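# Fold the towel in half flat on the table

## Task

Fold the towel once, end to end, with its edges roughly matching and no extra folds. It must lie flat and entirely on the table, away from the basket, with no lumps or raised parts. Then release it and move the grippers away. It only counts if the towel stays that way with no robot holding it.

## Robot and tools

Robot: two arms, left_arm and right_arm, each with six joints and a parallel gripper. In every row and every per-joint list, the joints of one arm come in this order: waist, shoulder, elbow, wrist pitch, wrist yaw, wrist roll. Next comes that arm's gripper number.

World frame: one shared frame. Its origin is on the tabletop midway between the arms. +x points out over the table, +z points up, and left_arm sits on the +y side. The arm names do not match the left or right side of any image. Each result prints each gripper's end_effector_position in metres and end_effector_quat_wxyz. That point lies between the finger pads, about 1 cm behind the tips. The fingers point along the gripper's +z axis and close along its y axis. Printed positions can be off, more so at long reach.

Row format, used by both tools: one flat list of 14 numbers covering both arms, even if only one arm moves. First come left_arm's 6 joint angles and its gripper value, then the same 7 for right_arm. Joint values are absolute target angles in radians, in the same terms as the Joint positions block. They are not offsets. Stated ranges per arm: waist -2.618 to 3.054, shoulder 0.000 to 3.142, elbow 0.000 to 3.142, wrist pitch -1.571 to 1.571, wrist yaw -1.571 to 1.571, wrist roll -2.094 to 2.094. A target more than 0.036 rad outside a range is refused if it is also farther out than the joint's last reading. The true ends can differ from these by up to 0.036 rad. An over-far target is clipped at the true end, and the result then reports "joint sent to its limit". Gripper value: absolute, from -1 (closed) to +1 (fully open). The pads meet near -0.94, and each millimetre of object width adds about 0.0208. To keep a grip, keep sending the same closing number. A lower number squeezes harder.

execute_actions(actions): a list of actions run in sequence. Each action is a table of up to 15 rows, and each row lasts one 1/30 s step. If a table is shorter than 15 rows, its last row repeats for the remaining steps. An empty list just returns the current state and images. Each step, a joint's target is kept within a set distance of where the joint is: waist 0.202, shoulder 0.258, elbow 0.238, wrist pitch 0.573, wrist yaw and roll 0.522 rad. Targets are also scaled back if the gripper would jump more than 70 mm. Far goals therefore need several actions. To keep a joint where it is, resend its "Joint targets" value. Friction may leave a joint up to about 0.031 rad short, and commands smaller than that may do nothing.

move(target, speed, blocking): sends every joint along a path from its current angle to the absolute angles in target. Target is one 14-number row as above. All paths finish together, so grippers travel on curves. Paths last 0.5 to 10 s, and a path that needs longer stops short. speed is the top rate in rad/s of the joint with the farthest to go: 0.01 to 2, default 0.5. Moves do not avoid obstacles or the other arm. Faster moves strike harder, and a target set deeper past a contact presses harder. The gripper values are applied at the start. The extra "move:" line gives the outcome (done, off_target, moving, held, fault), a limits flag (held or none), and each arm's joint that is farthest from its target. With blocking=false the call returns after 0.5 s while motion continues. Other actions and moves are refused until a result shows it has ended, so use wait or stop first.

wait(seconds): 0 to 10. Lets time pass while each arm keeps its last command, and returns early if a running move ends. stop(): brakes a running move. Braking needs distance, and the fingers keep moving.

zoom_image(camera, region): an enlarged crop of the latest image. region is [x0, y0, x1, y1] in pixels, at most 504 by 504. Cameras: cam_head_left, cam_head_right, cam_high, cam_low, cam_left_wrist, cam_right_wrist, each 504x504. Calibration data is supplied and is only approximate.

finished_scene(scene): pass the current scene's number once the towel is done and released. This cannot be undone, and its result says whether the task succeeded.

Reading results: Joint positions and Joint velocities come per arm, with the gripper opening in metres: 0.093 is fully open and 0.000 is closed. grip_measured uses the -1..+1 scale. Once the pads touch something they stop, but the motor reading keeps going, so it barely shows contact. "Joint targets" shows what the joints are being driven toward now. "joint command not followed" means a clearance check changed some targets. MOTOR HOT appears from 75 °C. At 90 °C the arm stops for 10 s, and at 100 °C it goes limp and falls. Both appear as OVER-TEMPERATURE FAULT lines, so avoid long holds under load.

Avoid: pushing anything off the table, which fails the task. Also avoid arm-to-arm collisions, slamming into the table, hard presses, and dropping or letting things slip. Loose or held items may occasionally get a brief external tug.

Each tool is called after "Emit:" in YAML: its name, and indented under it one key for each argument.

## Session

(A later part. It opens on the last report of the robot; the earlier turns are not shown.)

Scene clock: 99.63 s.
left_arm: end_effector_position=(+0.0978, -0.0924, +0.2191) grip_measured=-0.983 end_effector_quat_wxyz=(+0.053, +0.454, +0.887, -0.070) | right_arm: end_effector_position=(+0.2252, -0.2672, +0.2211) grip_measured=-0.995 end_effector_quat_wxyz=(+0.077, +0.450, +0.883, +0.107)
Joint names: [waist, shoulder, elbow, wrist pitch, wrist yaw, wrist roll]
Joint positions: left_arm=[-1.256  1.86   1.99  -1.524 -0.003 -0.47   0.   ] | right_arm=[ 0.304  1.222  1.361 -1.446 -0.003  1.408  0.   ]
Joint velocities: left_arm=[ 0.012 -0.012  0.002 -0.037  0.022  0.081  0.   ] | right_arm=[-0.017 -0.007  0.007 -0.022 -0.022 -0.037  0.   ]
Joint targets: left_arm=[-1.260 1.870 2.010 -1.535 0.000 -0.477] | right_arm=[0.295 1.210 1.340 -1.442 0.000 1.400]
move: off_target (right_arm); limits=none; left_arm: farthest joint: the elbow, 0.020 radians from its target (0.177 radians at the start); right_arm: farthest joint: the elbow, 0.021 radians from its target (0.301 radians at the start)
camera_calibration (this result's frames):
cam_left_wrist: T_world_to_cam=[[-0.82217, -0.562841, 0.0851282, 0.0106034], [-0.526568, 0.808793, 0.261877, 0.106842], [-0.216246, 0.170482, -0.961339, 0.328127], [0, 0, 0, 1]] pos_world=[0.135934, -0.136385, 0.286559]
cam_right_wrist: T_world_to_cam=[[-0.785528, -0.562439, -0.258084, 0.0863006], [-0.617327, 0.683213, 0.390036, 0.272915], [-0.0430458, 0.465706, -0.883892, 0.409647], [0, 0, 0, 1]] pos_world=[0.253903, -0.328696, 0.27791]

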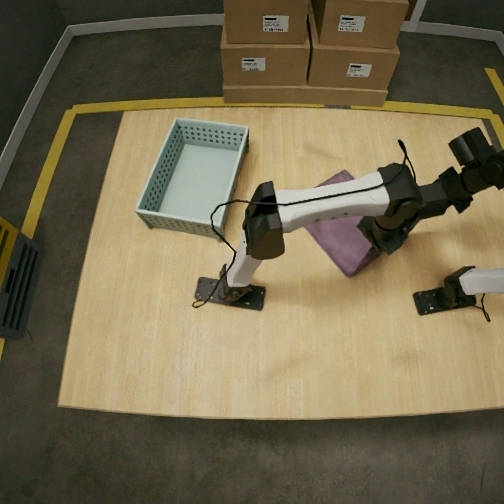

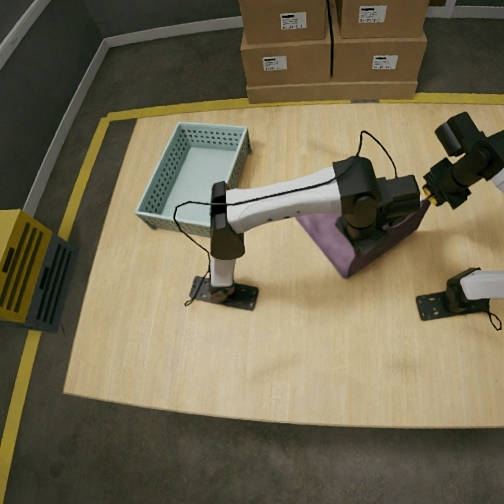

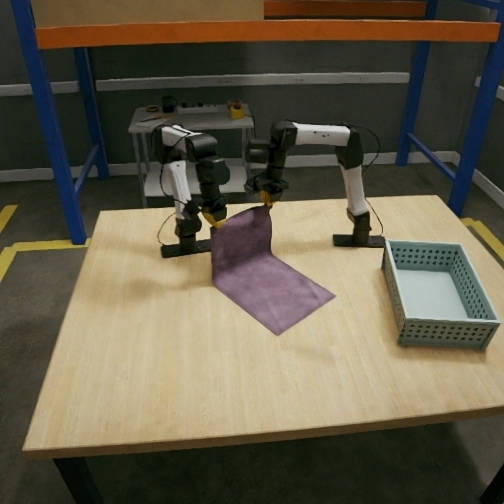

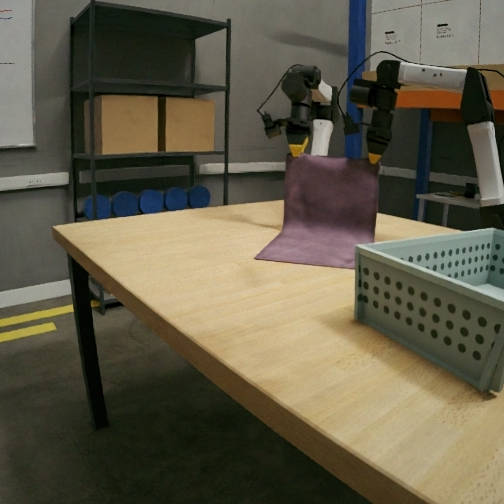

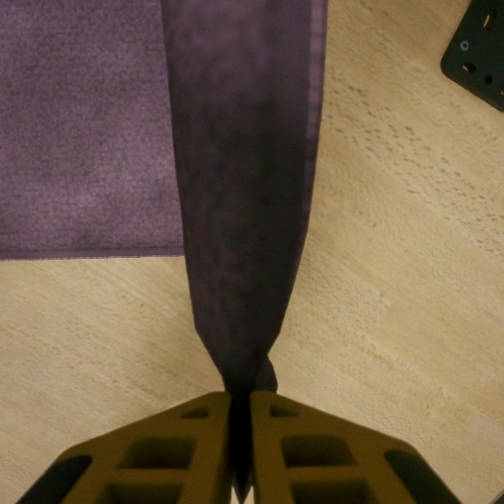

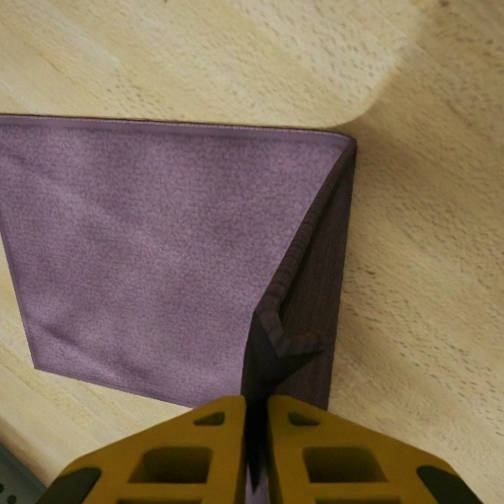

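Now forward, descending.

Emit:
move:
  target: [-0.86,1.80,1.628,-1.392,0,-0.073,-1,0.37,1.862,1.705,-1.31,0,1.478,-1]
  speed: 0.4

Emit:
move:
  target: [-0.503,1.936,1.314,-0.965,0,0.282,-1,0.398,2.283,1.873,-0.958,0,1.49,-1]
  speed: 0.3

Scene clock: 103.30 s.
left_arm: end_effector_position=(+0.2143, -0.0098, +0.1420) grip_measured=-0.983 end_effector_quat_wxyz=(-0.003, +0.454, +0.891, +0.004) | right_arm: end_effector_position=(+0.3382, -0.1870, +0.1436) grip_measured=-0.995 end_effector_quat_wxyz=(+0.022, +0.456, +0.889, +0.036)
Joint names: [waist, shoulder, elbow, wrist pitch, wrist yaw, wrist roll]
Joint positions: left_arm=[-0.864  1.822  1.642 -1.4   -0.003 -0.08   0.   ] | right_arm=[ 0.362  1.852  1.683 -1.318 -0.003  1.471  0.   ]
Joint velocities: left_arm=[-0.017  0.007 -0.022  0.022 -0.037 -0.007  0.   ] | right_arm=[ 0.002  0.002  0.007  0.022 -0.022  0.066  0.   ]
Joint targets: left_arm=[-0.860 1.800 1.628 -1.392 0.000 -0.073] | right_arm=[0.370 1.862 1.705 -1.310 0.000 1.478]
move: off_target (left_arm, right_arm); limits=none; left_arm: farthest joint: the shoulder, 0.022 radians from its target (0.060 radians at the start); right_arm: farthest joint: the elbow, 0.022 radians from its target (0.344 radians at the start)
camera_calibration (this result's frames):
cam_left_wrist: T_world_to_cam=[[-0.819536, -0.572977, 0.00760353, 0.169804], [-0.516852, 0.744858, 0.42196, 0.0961011], [-0.247437, 0.341882, -0.906582, 0.265725], [0, 0, 0, 1]] pos_world=[0.25458, -0.0651347, 0.19906]
cam_right_wrist: T_world_to_cam=[[-0.816051, -0.572027, -0.0827353, 0.183585], [-0.546508, 0.717079, 0.432582, 0.294319], [-0.188121, 0.398224, -0.897791, 0.347067], [0, 0, 0, 1]] pos_world=[0.375953, -0.244245, 0.199465]

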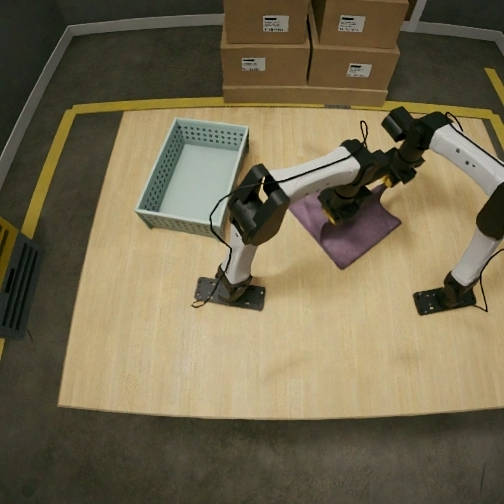

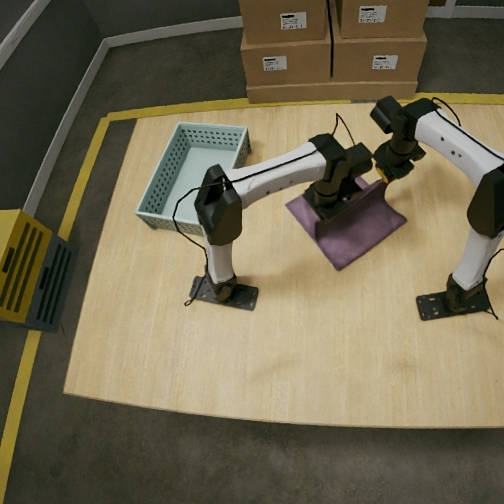

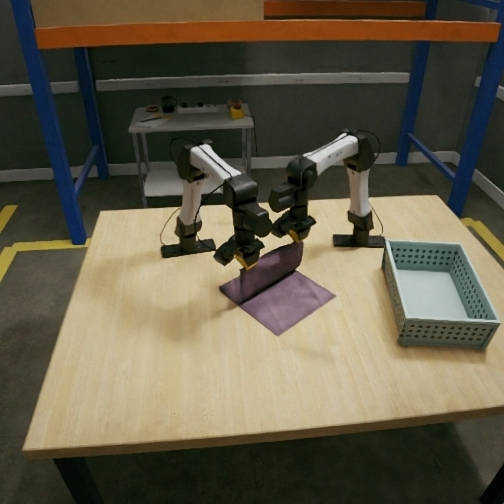

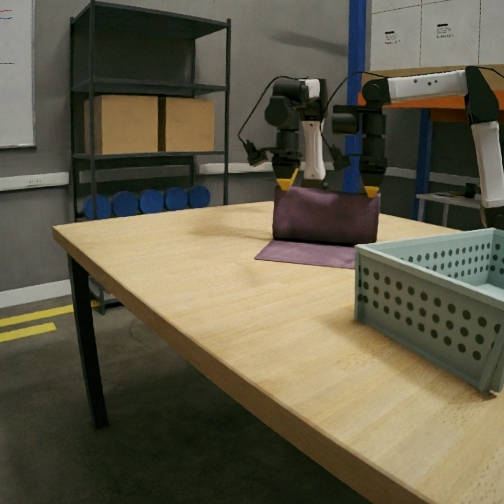

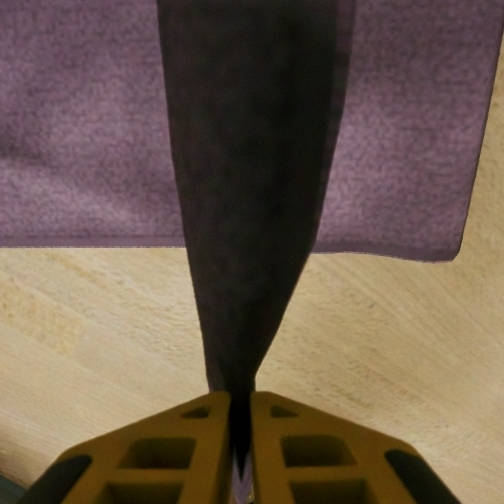

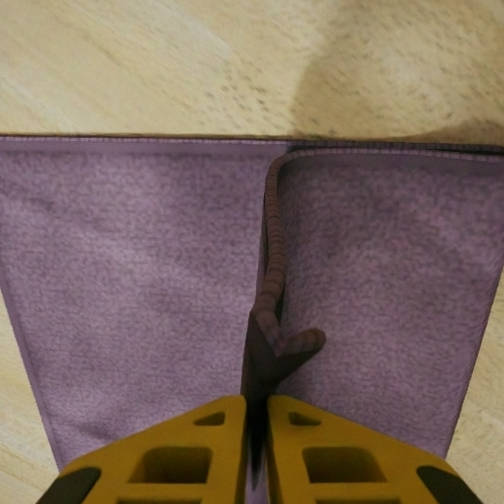

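Scene clock: 105.43 s.
left_arm: end_effector_position=(+0.3113, +0.0628, +0.0292) grip_measured=-0.983 end_effector_quat_wxyz=(-0.006, +0.454, +0.891, +0.003) | right_arm: end_effector_position=(+0.4333, -0.1164, +0.0324) grip_measured=-0.995 end_effector_quat_wxyz=(+0.048, +0.447, +0.890, +0.079)
Joint names: [waist, shoulder, elbow, wrist pitch, wrist yaw, wrist roll]
Joint positions: left_arm=[-0.507  1.928  1.327 -0.981 -0.003  0.275  0.   ] | right_arm=[ 0.391  2.271  1.852 -0.967 -0.003  1.483  0.   ]
Joint velocities: left_arm=[ 0.017 -0.002  0.007 -0.022  0.022 -0.022  0.   ] | right_arm=[-0.002  0.007 -0.012 -0.007 -0.022  0.007  0.   ]
Joint targets: left_arm=[-0.503 1.936 1.314 -0.965 0.000 0.282] | right_arm=[0.398 2.283 1.873 -0.958 -0.000 1.490]
move: off_target (right_arm); limits=none; left_arm: farthest joint: the wrist pitch, 0.016 radians from its target (0.435 radians at the start); right_arm: farthest joint: the elbow, 0.021 radians from its target (0.190 radians at the start)
camera_calibration (this result's frames):
cam_left_wrist: T_world_to_cam=[[-0.818592, -0.574248, 0.0121332, 0.291319], [-0.51565, 0.744037, 0.424869, 0.139363], [-0.253008, 0.341538, -0.905174, 0.164385], [0, 0, 0, 1]] pos_world=[0.351924, 0.00745432, 0.0860516]
cam_right_wrist: T_world_to_cam=[[-0.795301, -0.577928, -0.183017, 0.285932], [-0.594676, 0.685138, 0.42065, 0.361372], [-0.117713, 0.44338, -0.888571, 0.211525], [0, 0, 0, 1]] pos_world=[0.4672, -0.176128, 0.0882746]

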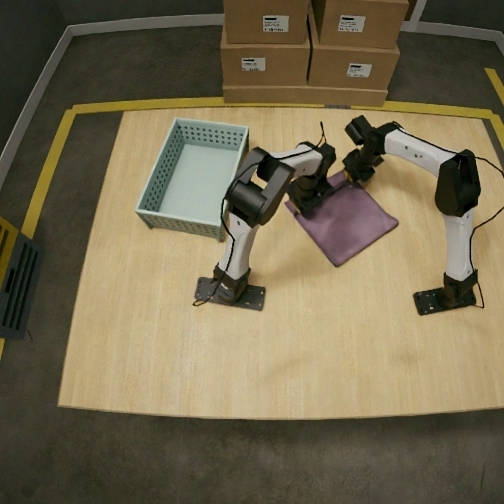

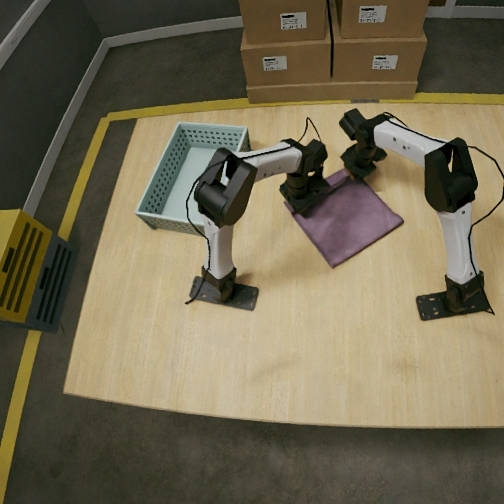

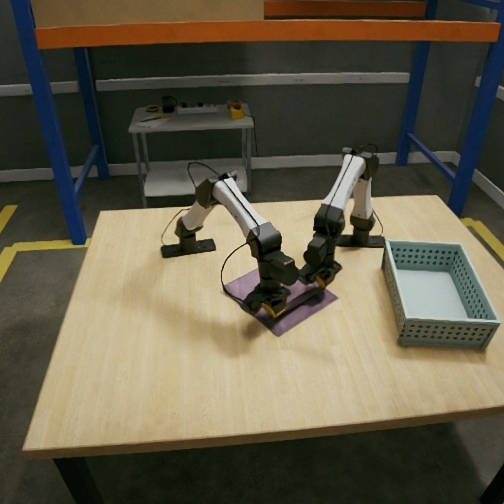

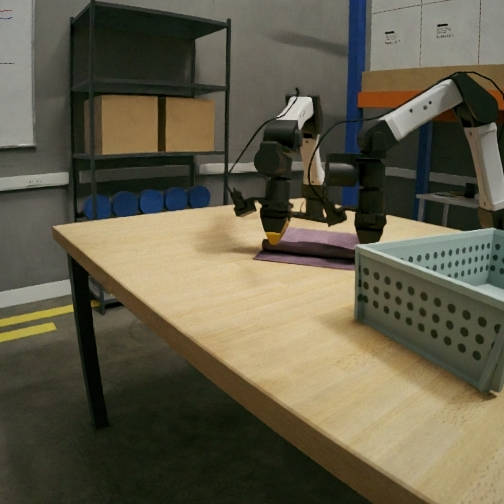

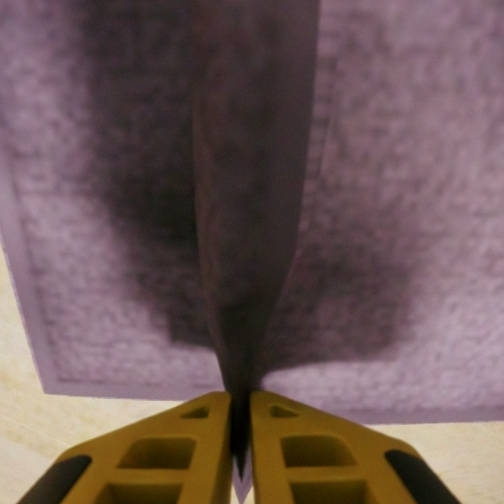

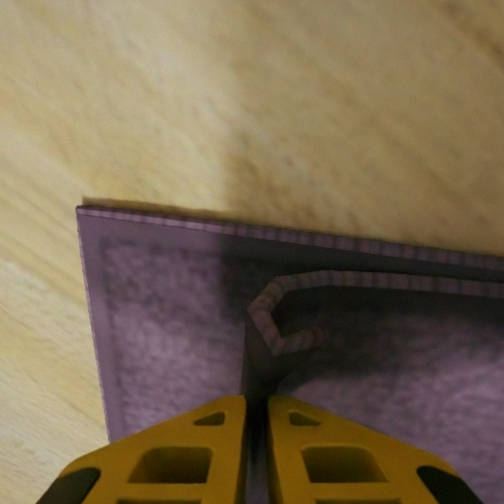

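Emit:
move:
  target: [-0.438,1.977,1.385,-0.974,0,0.39,-1,0.368,2.388,2.035,-1.04,0,1.54,-1]
  speed: 0.15

Scene clock: 110.47 s.
left_arm: end_effector_position=(+0.3331, +0.0736, +0.0266) grip_measured=-0.983 end_effector_quat_wxyz=(-0.002, +0.474, +0.880, +0.002) | right_arm: end_effector_position=(+0.4552, -0.1098, +0.0318) grip_measured=-0.995 end_effector_quat_wxyz=(+0.047, +0.474, +0.875, +0.082)
Joint names: [waist, shoulder, elbow, wrist pitch, wrist yaw, wrist roll]
Joint positions: left_arm=[-0.446  1.965  1.367 -0.977 -0.003  0.383  0.   ] | right_arm=[ 0.379  2.368  2.016 -1.03  -0.003  1.532  0.   ]
Joint velocities: left_arm=[ 0.017 -0.007  0.007 -0.022  0.022  0.007  0.   ] | right_arm=[-0.022 -0.012 -0.012 -0.051  0.095 -0.022  0.   ]
Joint targets: left_arm=[-0.438 1.977 1.385 -0.974 -0.000 0.390] | right_arm=[0.368 2.388 2.035 -1.040 0.000 1.540]
move: done; limits=none; left_arm: farthest joint: the elbow, 0.018 radians from its target (0.058 radians at the start); right_arm: farthest joint: the shoulder, 0.020 radians from its target (0.117 radians at the start)
camera_calibration (this result's frames):
cam_left_wrist: T_world_to_cam=[[-0.844274, -0.535809, 0.0104833, 0.321189], [-0.482979, 0.769215, 0.418377, 0.131047], [-0.232234, 0.348161, -0.908213, 0.156477], [0, 0, 0, 1]] pos_world=[0.370804, 0.0168135, 0.0839199]
cam_right_wrist: T_world_to_cam=[[-0.828658, -0.527557, -0.18711, 0.327906], [-0.552118, 0.715304, 0.428376, 0.353786], [-0.0921522, 0.458284, -0.884016, 0.200441], [0, 0, 0, 1]] pos_world=[0.485524, -0.171934, 0.086994]

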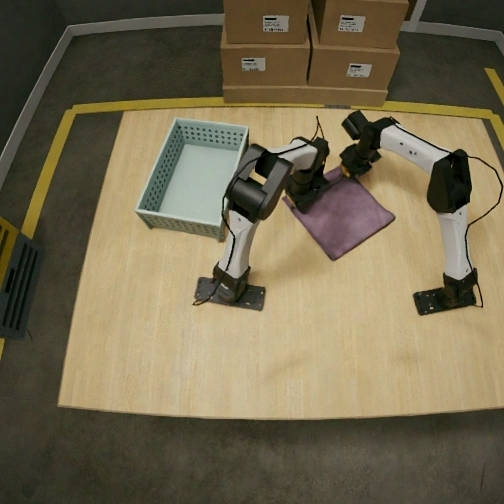

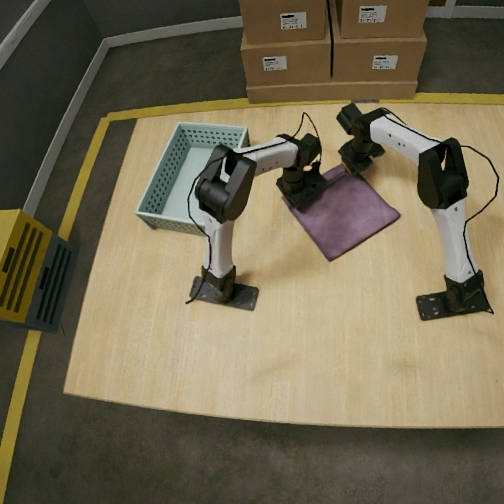

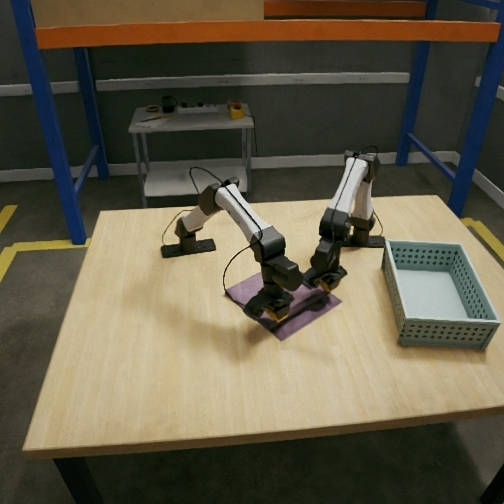

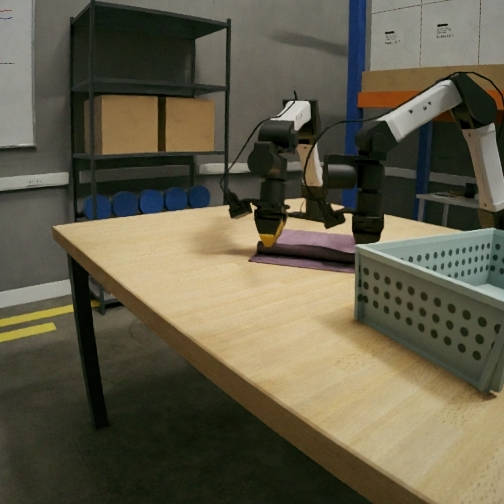

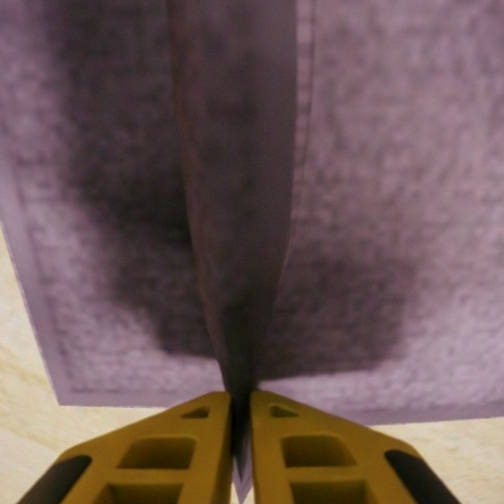

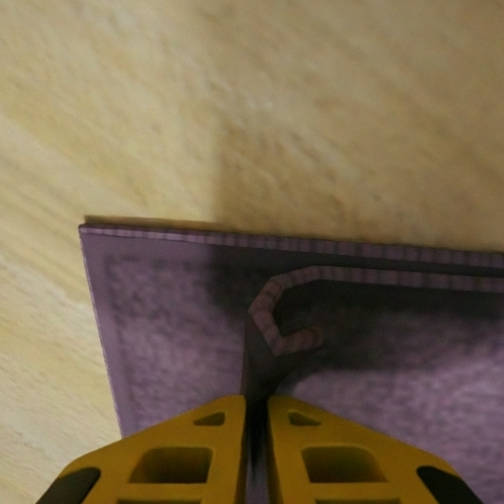

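Emit:
execute_actions:
  actions:
    - [[-0.438,1.977,1.385,-0.974,0,0.39,-0.5,0.368,2.388,2.035,-1.04,0,1.54,-0.5]]
    - [[-0.438,1.977,1.385,-0.974,0,0.39,0.2,0.368,2.388,2.035,-1.04,0,1.54,0.2]]

Scene clock: 112.93 s.
left_arm: end_effector_position=(+0.3331, +0.0736, +0.0266) grip_measured=+0.198 end_effector_quat_wxyz=(-0.002, +0.475, +0.880, +0.002) | right_arm: end_effector_position=(+0.4558, -0.1110, +0.0317) grip_measured=+0.198 end_effector_quat_wxyz=(+0.047, +0.476, +0.875, +0.082)
Joint names: [waist, shoulder, elbow, wrist pitch, wrist yaw, wrist roll]
Joint positions: left_arm=[-0.446  1.965  1.367 -0.977 -0.003  0.384  0.055] | right_arm=[ 0.376  2.368  2.016 -1.03  -0.003  1.533  0.055]
Joint velocities: left_arm=[ 0.007  0.007  0.027 -0.051 -0.066  0.095  0.   ] | right_arm=[-0.032  0.012  0.012 -0.007  0.037 -0.022  0.001]
Joint targets: left_arm=[-0.438 1.977 1.385 -0.974 -0.000 0.390] | right_arm=[0.368 2.388 2.035 -1.040 0.000 1.540]
camera_calibration (this result's frames):
cam_left_wrist: T_world_to_cam=[[-0.844686, -0.535163, 0.0103383, 0.321319], [-0.482522, 0.769675, 0.418059, 0.130947], [-0.231687, 0.34814, -0.908361, 0.156335], [0, 0, 0, 1]] pos_world=[0.370819, 0.0167446, 0.0839436]
cam_right_wrist: T_world_to_cam=[[-0.830736, -0.524411, -0.186738, 0.32906], [-0.549211, 0.717399, 0.428609, 0.353894], [-0.0908016, 0.45862, -0.883981, 0.200454], [0, 0, 0, 1]] pos_world=[0.485926, -0.173252, 0.0869641]

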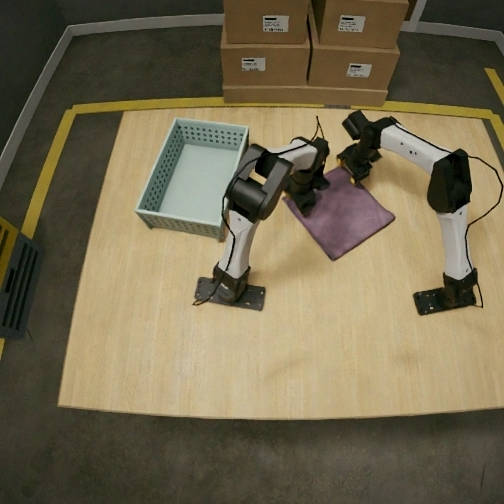

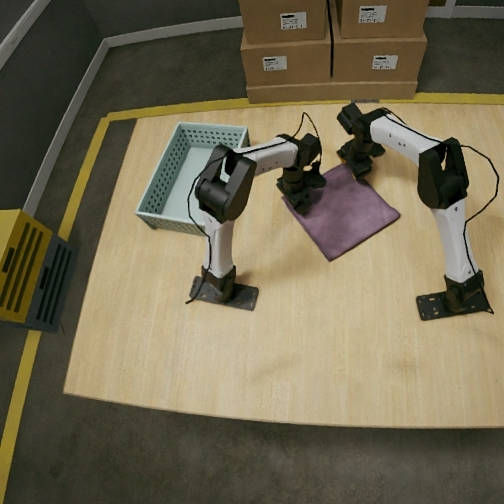

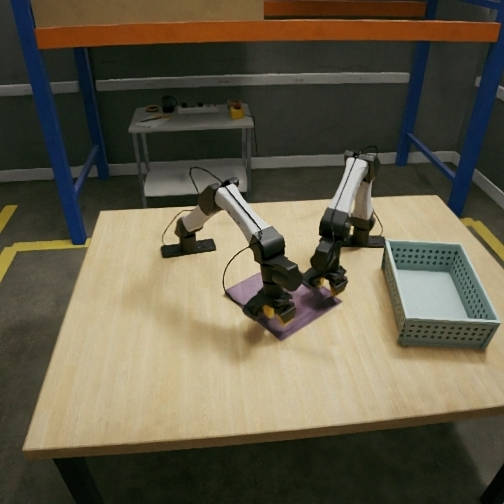

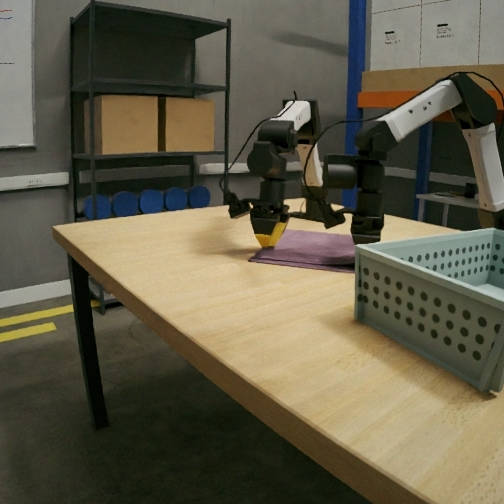

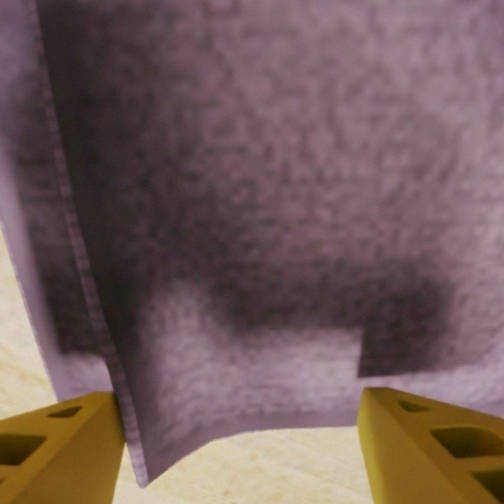

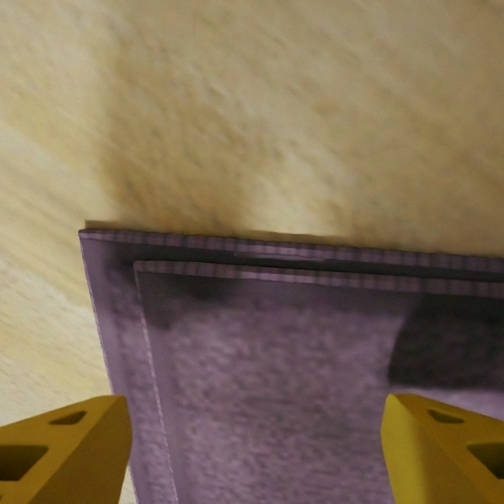

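It sprang flat. Open fully and retreat.

Emit:
execute_actions:
  actions:
    - [[-0.438,1.977,1.385,-0.974,0,0.39,1,0.368,2.388,2.035,-1.04,0,1.54,1]]

Emit:
move:
  target: [-0.3,1.2,1.2,-1.0,0,0.39,1,0.0,1.2,1.2,-1.0,0,1.54,1]
  speed: 0.7

Emit:
zoom_image:
  camera: "cam_high"
  region: [200, 230, 380, 370]

Scene clock: 117.47 s.
left_arm: end_effector_position=(+0.3331, +0.0736, +0.0266) grip_measured=+1.000 end_effector_quat_wxyz=(-0.002, +0.475, +0.880, +0.002) | right_arm: end_effector_position=(+0.4558, -0.1110, +0.0317) grip_measured=+0.988 end_effector_quat_wxyz=(+0.047, +0.476, +0.875, +0.082)
Joint names: [waist, shoulder, elbow, wrist pitch, wrist yaw, wrist roll]
Joint positions: left_arm=[-0.446  1.965  1.367 -0.977 -0.003  0.384  0.093] | right_arm=[ 0.376  2.368  2.016 -1.03  -0.003  1.533  0.093]
Joint velocities: left_arm=[-0.002  0.002  0.022 -0.037 -0.022  0.022  0.001] | right_arm=[-0.007 -0.027 -0.002  0.051  0.051 -0.007 -0.   ]
Joint targets: left_arm=[-0.438 1.977 1.385 -0.974 -0.000 0.390] | right_arm=[0.368 2.388 2.035 -1.040 0.000 1.540]
camera_calibration (this result's frames):
cam_left_wrist: T_world_to_cam=[[-0.84489, -0.53484, 0.0103401, 0.321363], [-0.482227, 0.769859, 0.418059, 0.130835], [-0.231555, 0.348228, -0.908361, 0.156285], [0, 0, 0, 1]] pos_world=[0.370797, 0.0167303, 0.0839436]
cam_right_wrist: T_world_to_cam=[[-0.830736, -0.524411, -0.186738, 0.32906], [-0.549211, 0.717399, 0.428609, 0.353894], [-0.0908016, 0.45862, -0.883981, 0.200454], [0, 0, 0, 1]] pos_world=[0.485926, -0.173252, 0.0869641]

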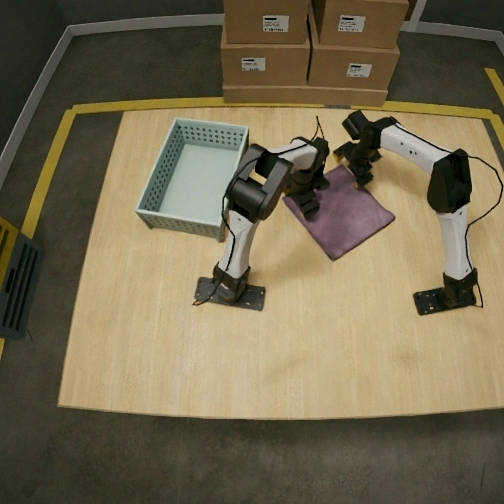

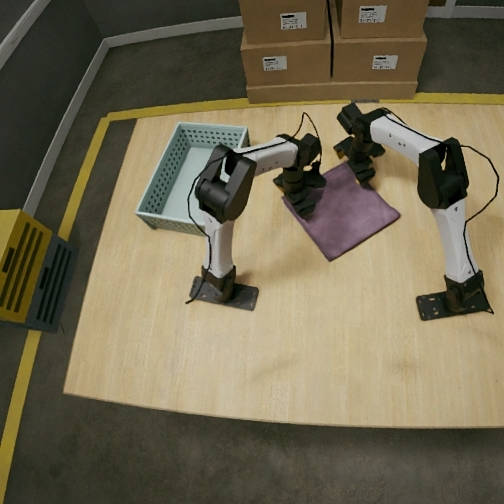

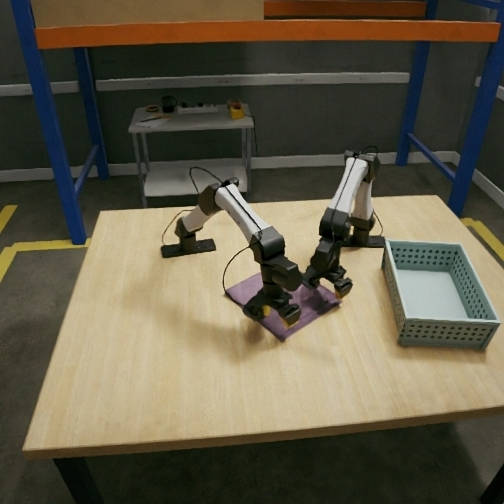

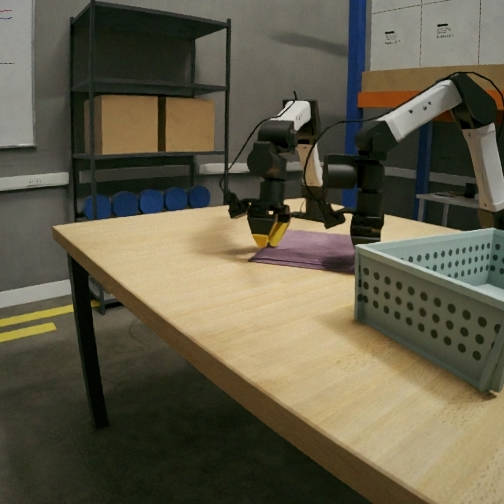

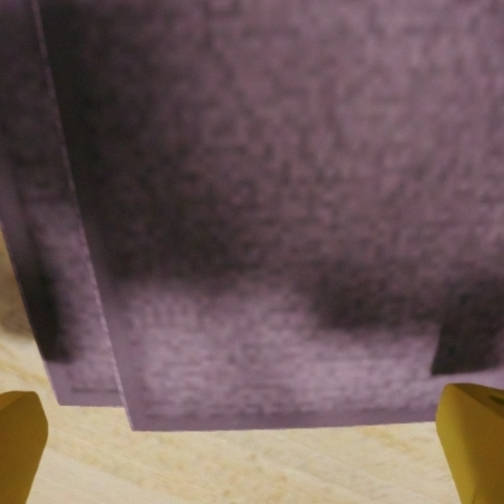

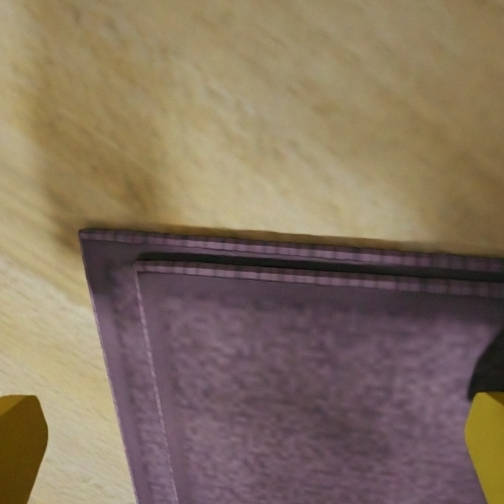

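Scene clock: 119.70 s.
left_arm: end_effector_position=(+0.3124, +0.1389, +0.2209) grip_measured=+1.000 end_effector_quat_wxyz=(+0.289, +0.395, +0.872, -0.011) | right_arm: end_effector_position=(+0.3211, -0.3179, +0.2213) grip_measured=+0.988 end_effector_quat_wxyz=(+0.188, +0.604, +0.744, +0.217)
Joint names: [waist, shoulder, elbow, wrist pitch, wrist yaw, wrist roll]
Joint positions: left_arm=[-0.308  1.209  1.218 -0.993 -0.003  0.384  0.093] | right_arm=[ 0.009  1.207  1.222 -1.004 -0.003  1.534  0.093]
Joint velocities: left_arm=[-0.007 -0.007 -0.012 -0.007 -0.037  0.022 -0.001] | right_arm=[-0.012 -0.017 -0.002 -0.051 -0.081  0.007 -0.001]
Joint targets: left_arm=[-0.300 1.200 1.200 -1.000 0.000 0.390] | right_arm=[0.000 1.200 1.200 -1.000 -0.000 1.540]
move: off_target (right_arm); limits=none; left_arm: farthest joint: the elbow, 0.018 radians from its target (0.167 radians at the start); right_arm: farthest joint: the elbow, 0.022 radians from its target (0.816 radians at the start)
camera_calibration (this result's frames):
cam_left_wrist: T_world_to_cam=[[-0.709421, -0.673044, -0.209124, 0.36213], [-0.664895, 0.737536, -0.118129, 0.169341], [0.233743, 0.0552424, -0.970728, 0.214346], [0, 0, 0, 1]] pos_world=[0.319395, 0.106993, 0.303805]
cam_right_wrist: T_world_to_cam=[[-0.819325, -0.165679, -0.548869, 0.334575], [-0.408616, 0.840279, 0.356321, 0.357062], [0.402168, 0.516219, -0.756161, 0.282425], [0, 0, 0, 1]] pos_world=[0.306445, -0.390393, 0.269968]

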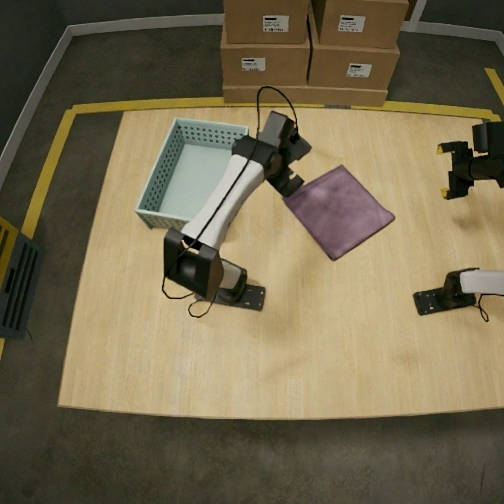

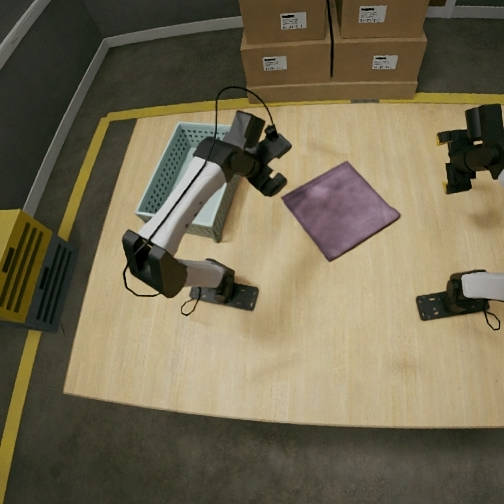

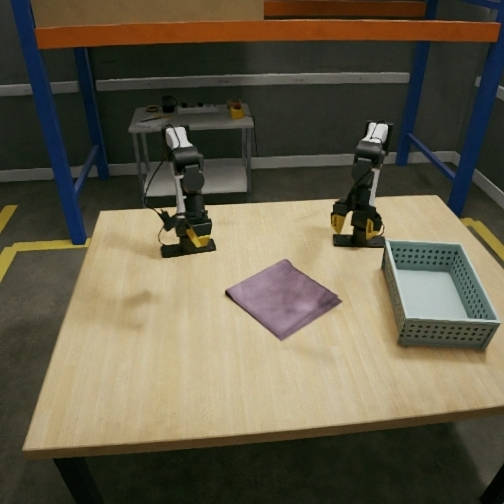

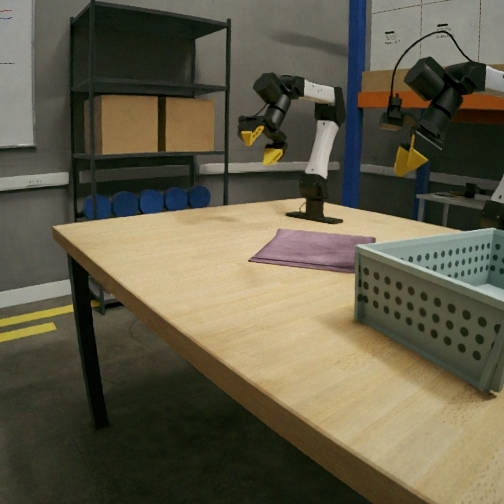

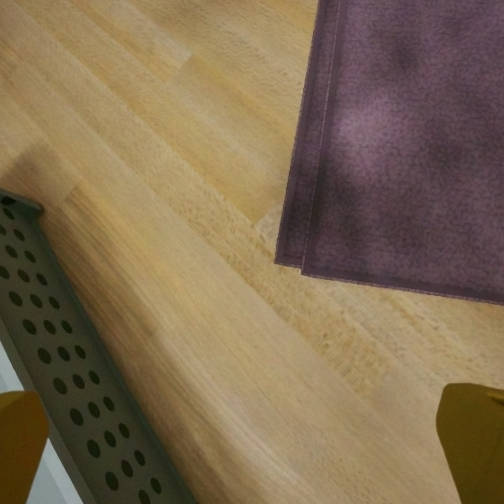

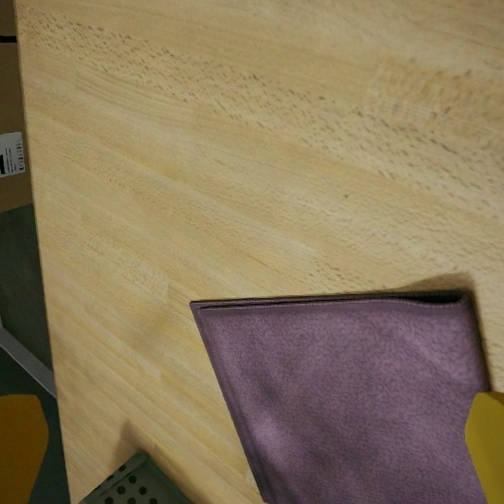

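Region (200, 230, 380, 370) of cam_high's 504x504 image, scaled by 2.800, with more detail than that image has.

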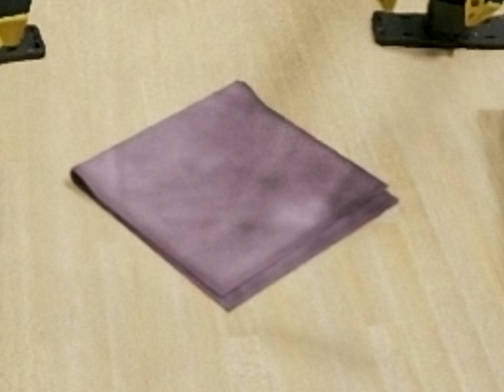

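Emit:
move:
  target: [0.0,0.6,0.7,-0.9,0,0.39,1,0.0,1.0,1.0,-1.0,0,1.54,1]
  speed: 0.9

Emit:
finished_scene:
  scene: 1

Scene clock: 122.63 s.
left_arm: end_effector_position=(+0.2450, +0.2415, +0.1733) grip_measured=+1.000 end_effector_quat_wxyz=(+0.368, +0.253, +0.894, +0.041) | right_arm: end_effector_position=(+0.2762, -0.3256, +0.1963) grip_measured=+0.988 end_effector_quat_wxyz=(+0.186, +0.604, +0.744, +0.215)
Joint names: [waist, shoulder, elbow, wrist pitch, wrist yaw, wrist roll]
Joint positions: left_arm=[-0.008  0.613  0.713 -0.913 -0.001  0.384  0.093] | right_arm=[ 0.009  1.016  1.022 -1.    -0.003  1.534  0.093]
Joint velocities: left_arm=[ 0.012  0.002 -0.012  0.081  0.037  0.022 -0.001] | right_arm=[-0.007 -0.017  0.002  0.022  0.081 -0.051 -0.   ]
Joint targets: left_arm=[0.000 0.600 0.700 -0.900 -0.000 0.390] | right_arm=[0.000 1.000 1.000 -1.000 0.000 1.540]
move: off_target (right_arm); limits=none; left_arm: farthest joint: the shoulder, 0.013 radians from its target (0.609 radians at the start); right_arm: farthest joint: the elbow, 0.022 radians from its target (0.222 radians at the start)
camera_calibration (this result's frames):
cam_left_wrist: T_world_to_cam=[[-0.440313, -0.859083, -0.260962, 0.361455], [-0.819695, 0.503235, -0.273596, 0.164695], [0.366367, 0.093441, -0.925767, 0.128737], [0, 0, 0, 1]] pos_world=[0.246988, 0.21561, 0.258566]
cam_right_wrist: T_world_to_cam=[[-0.821588, -0.166065, -0.545358, 0.282594], [-0.40714, 0.84053, 0.357415, 0.353503], [0.399036, 0.515685, -0.758182, 0.286646], [0, 0, 0, 1]] pos_world=[0.261719, -0.39802, 0.245097]

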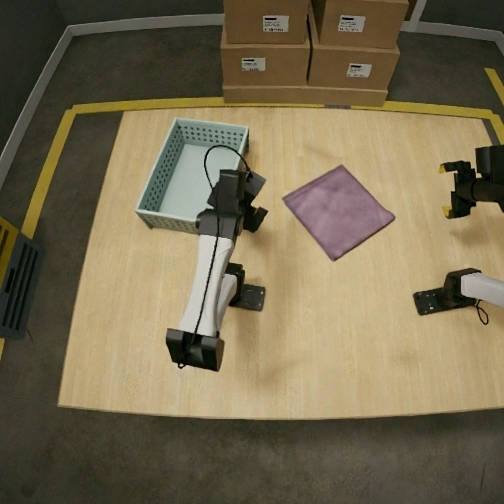

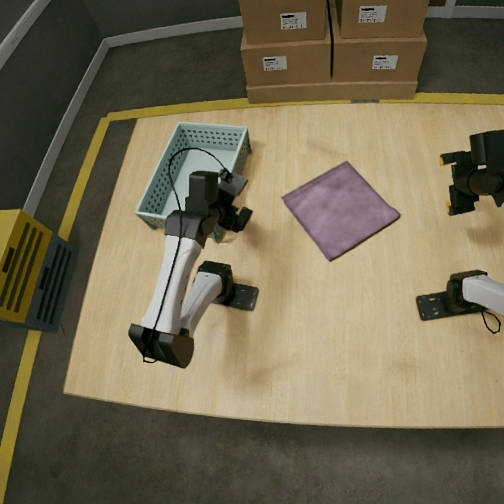

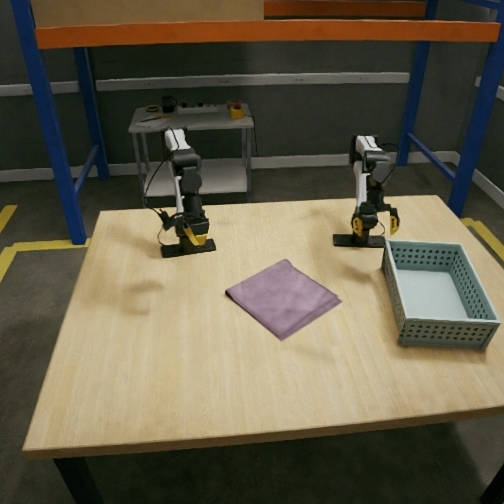

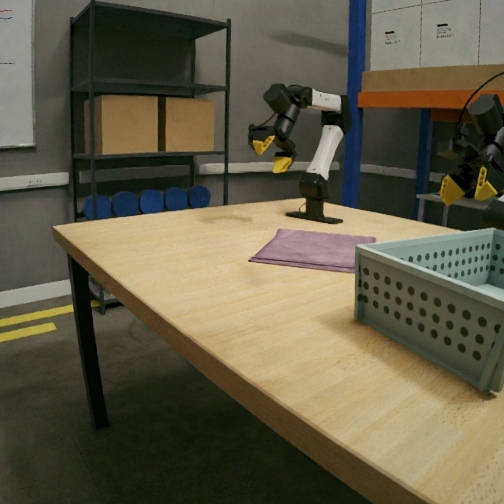

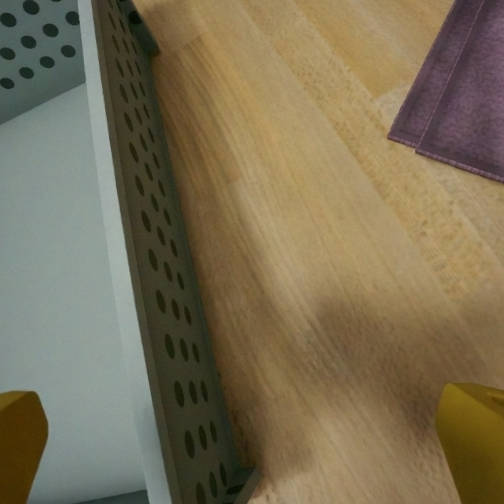

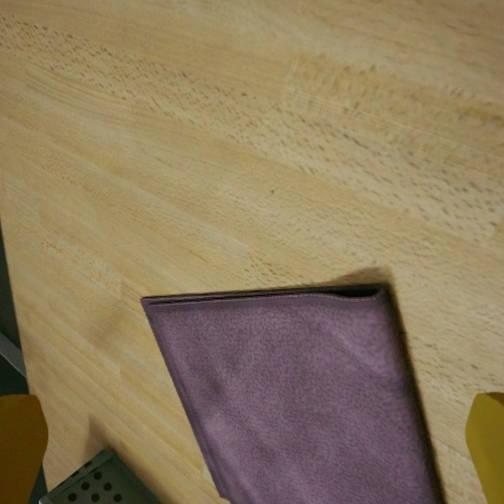

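The scene is finished: the task was done.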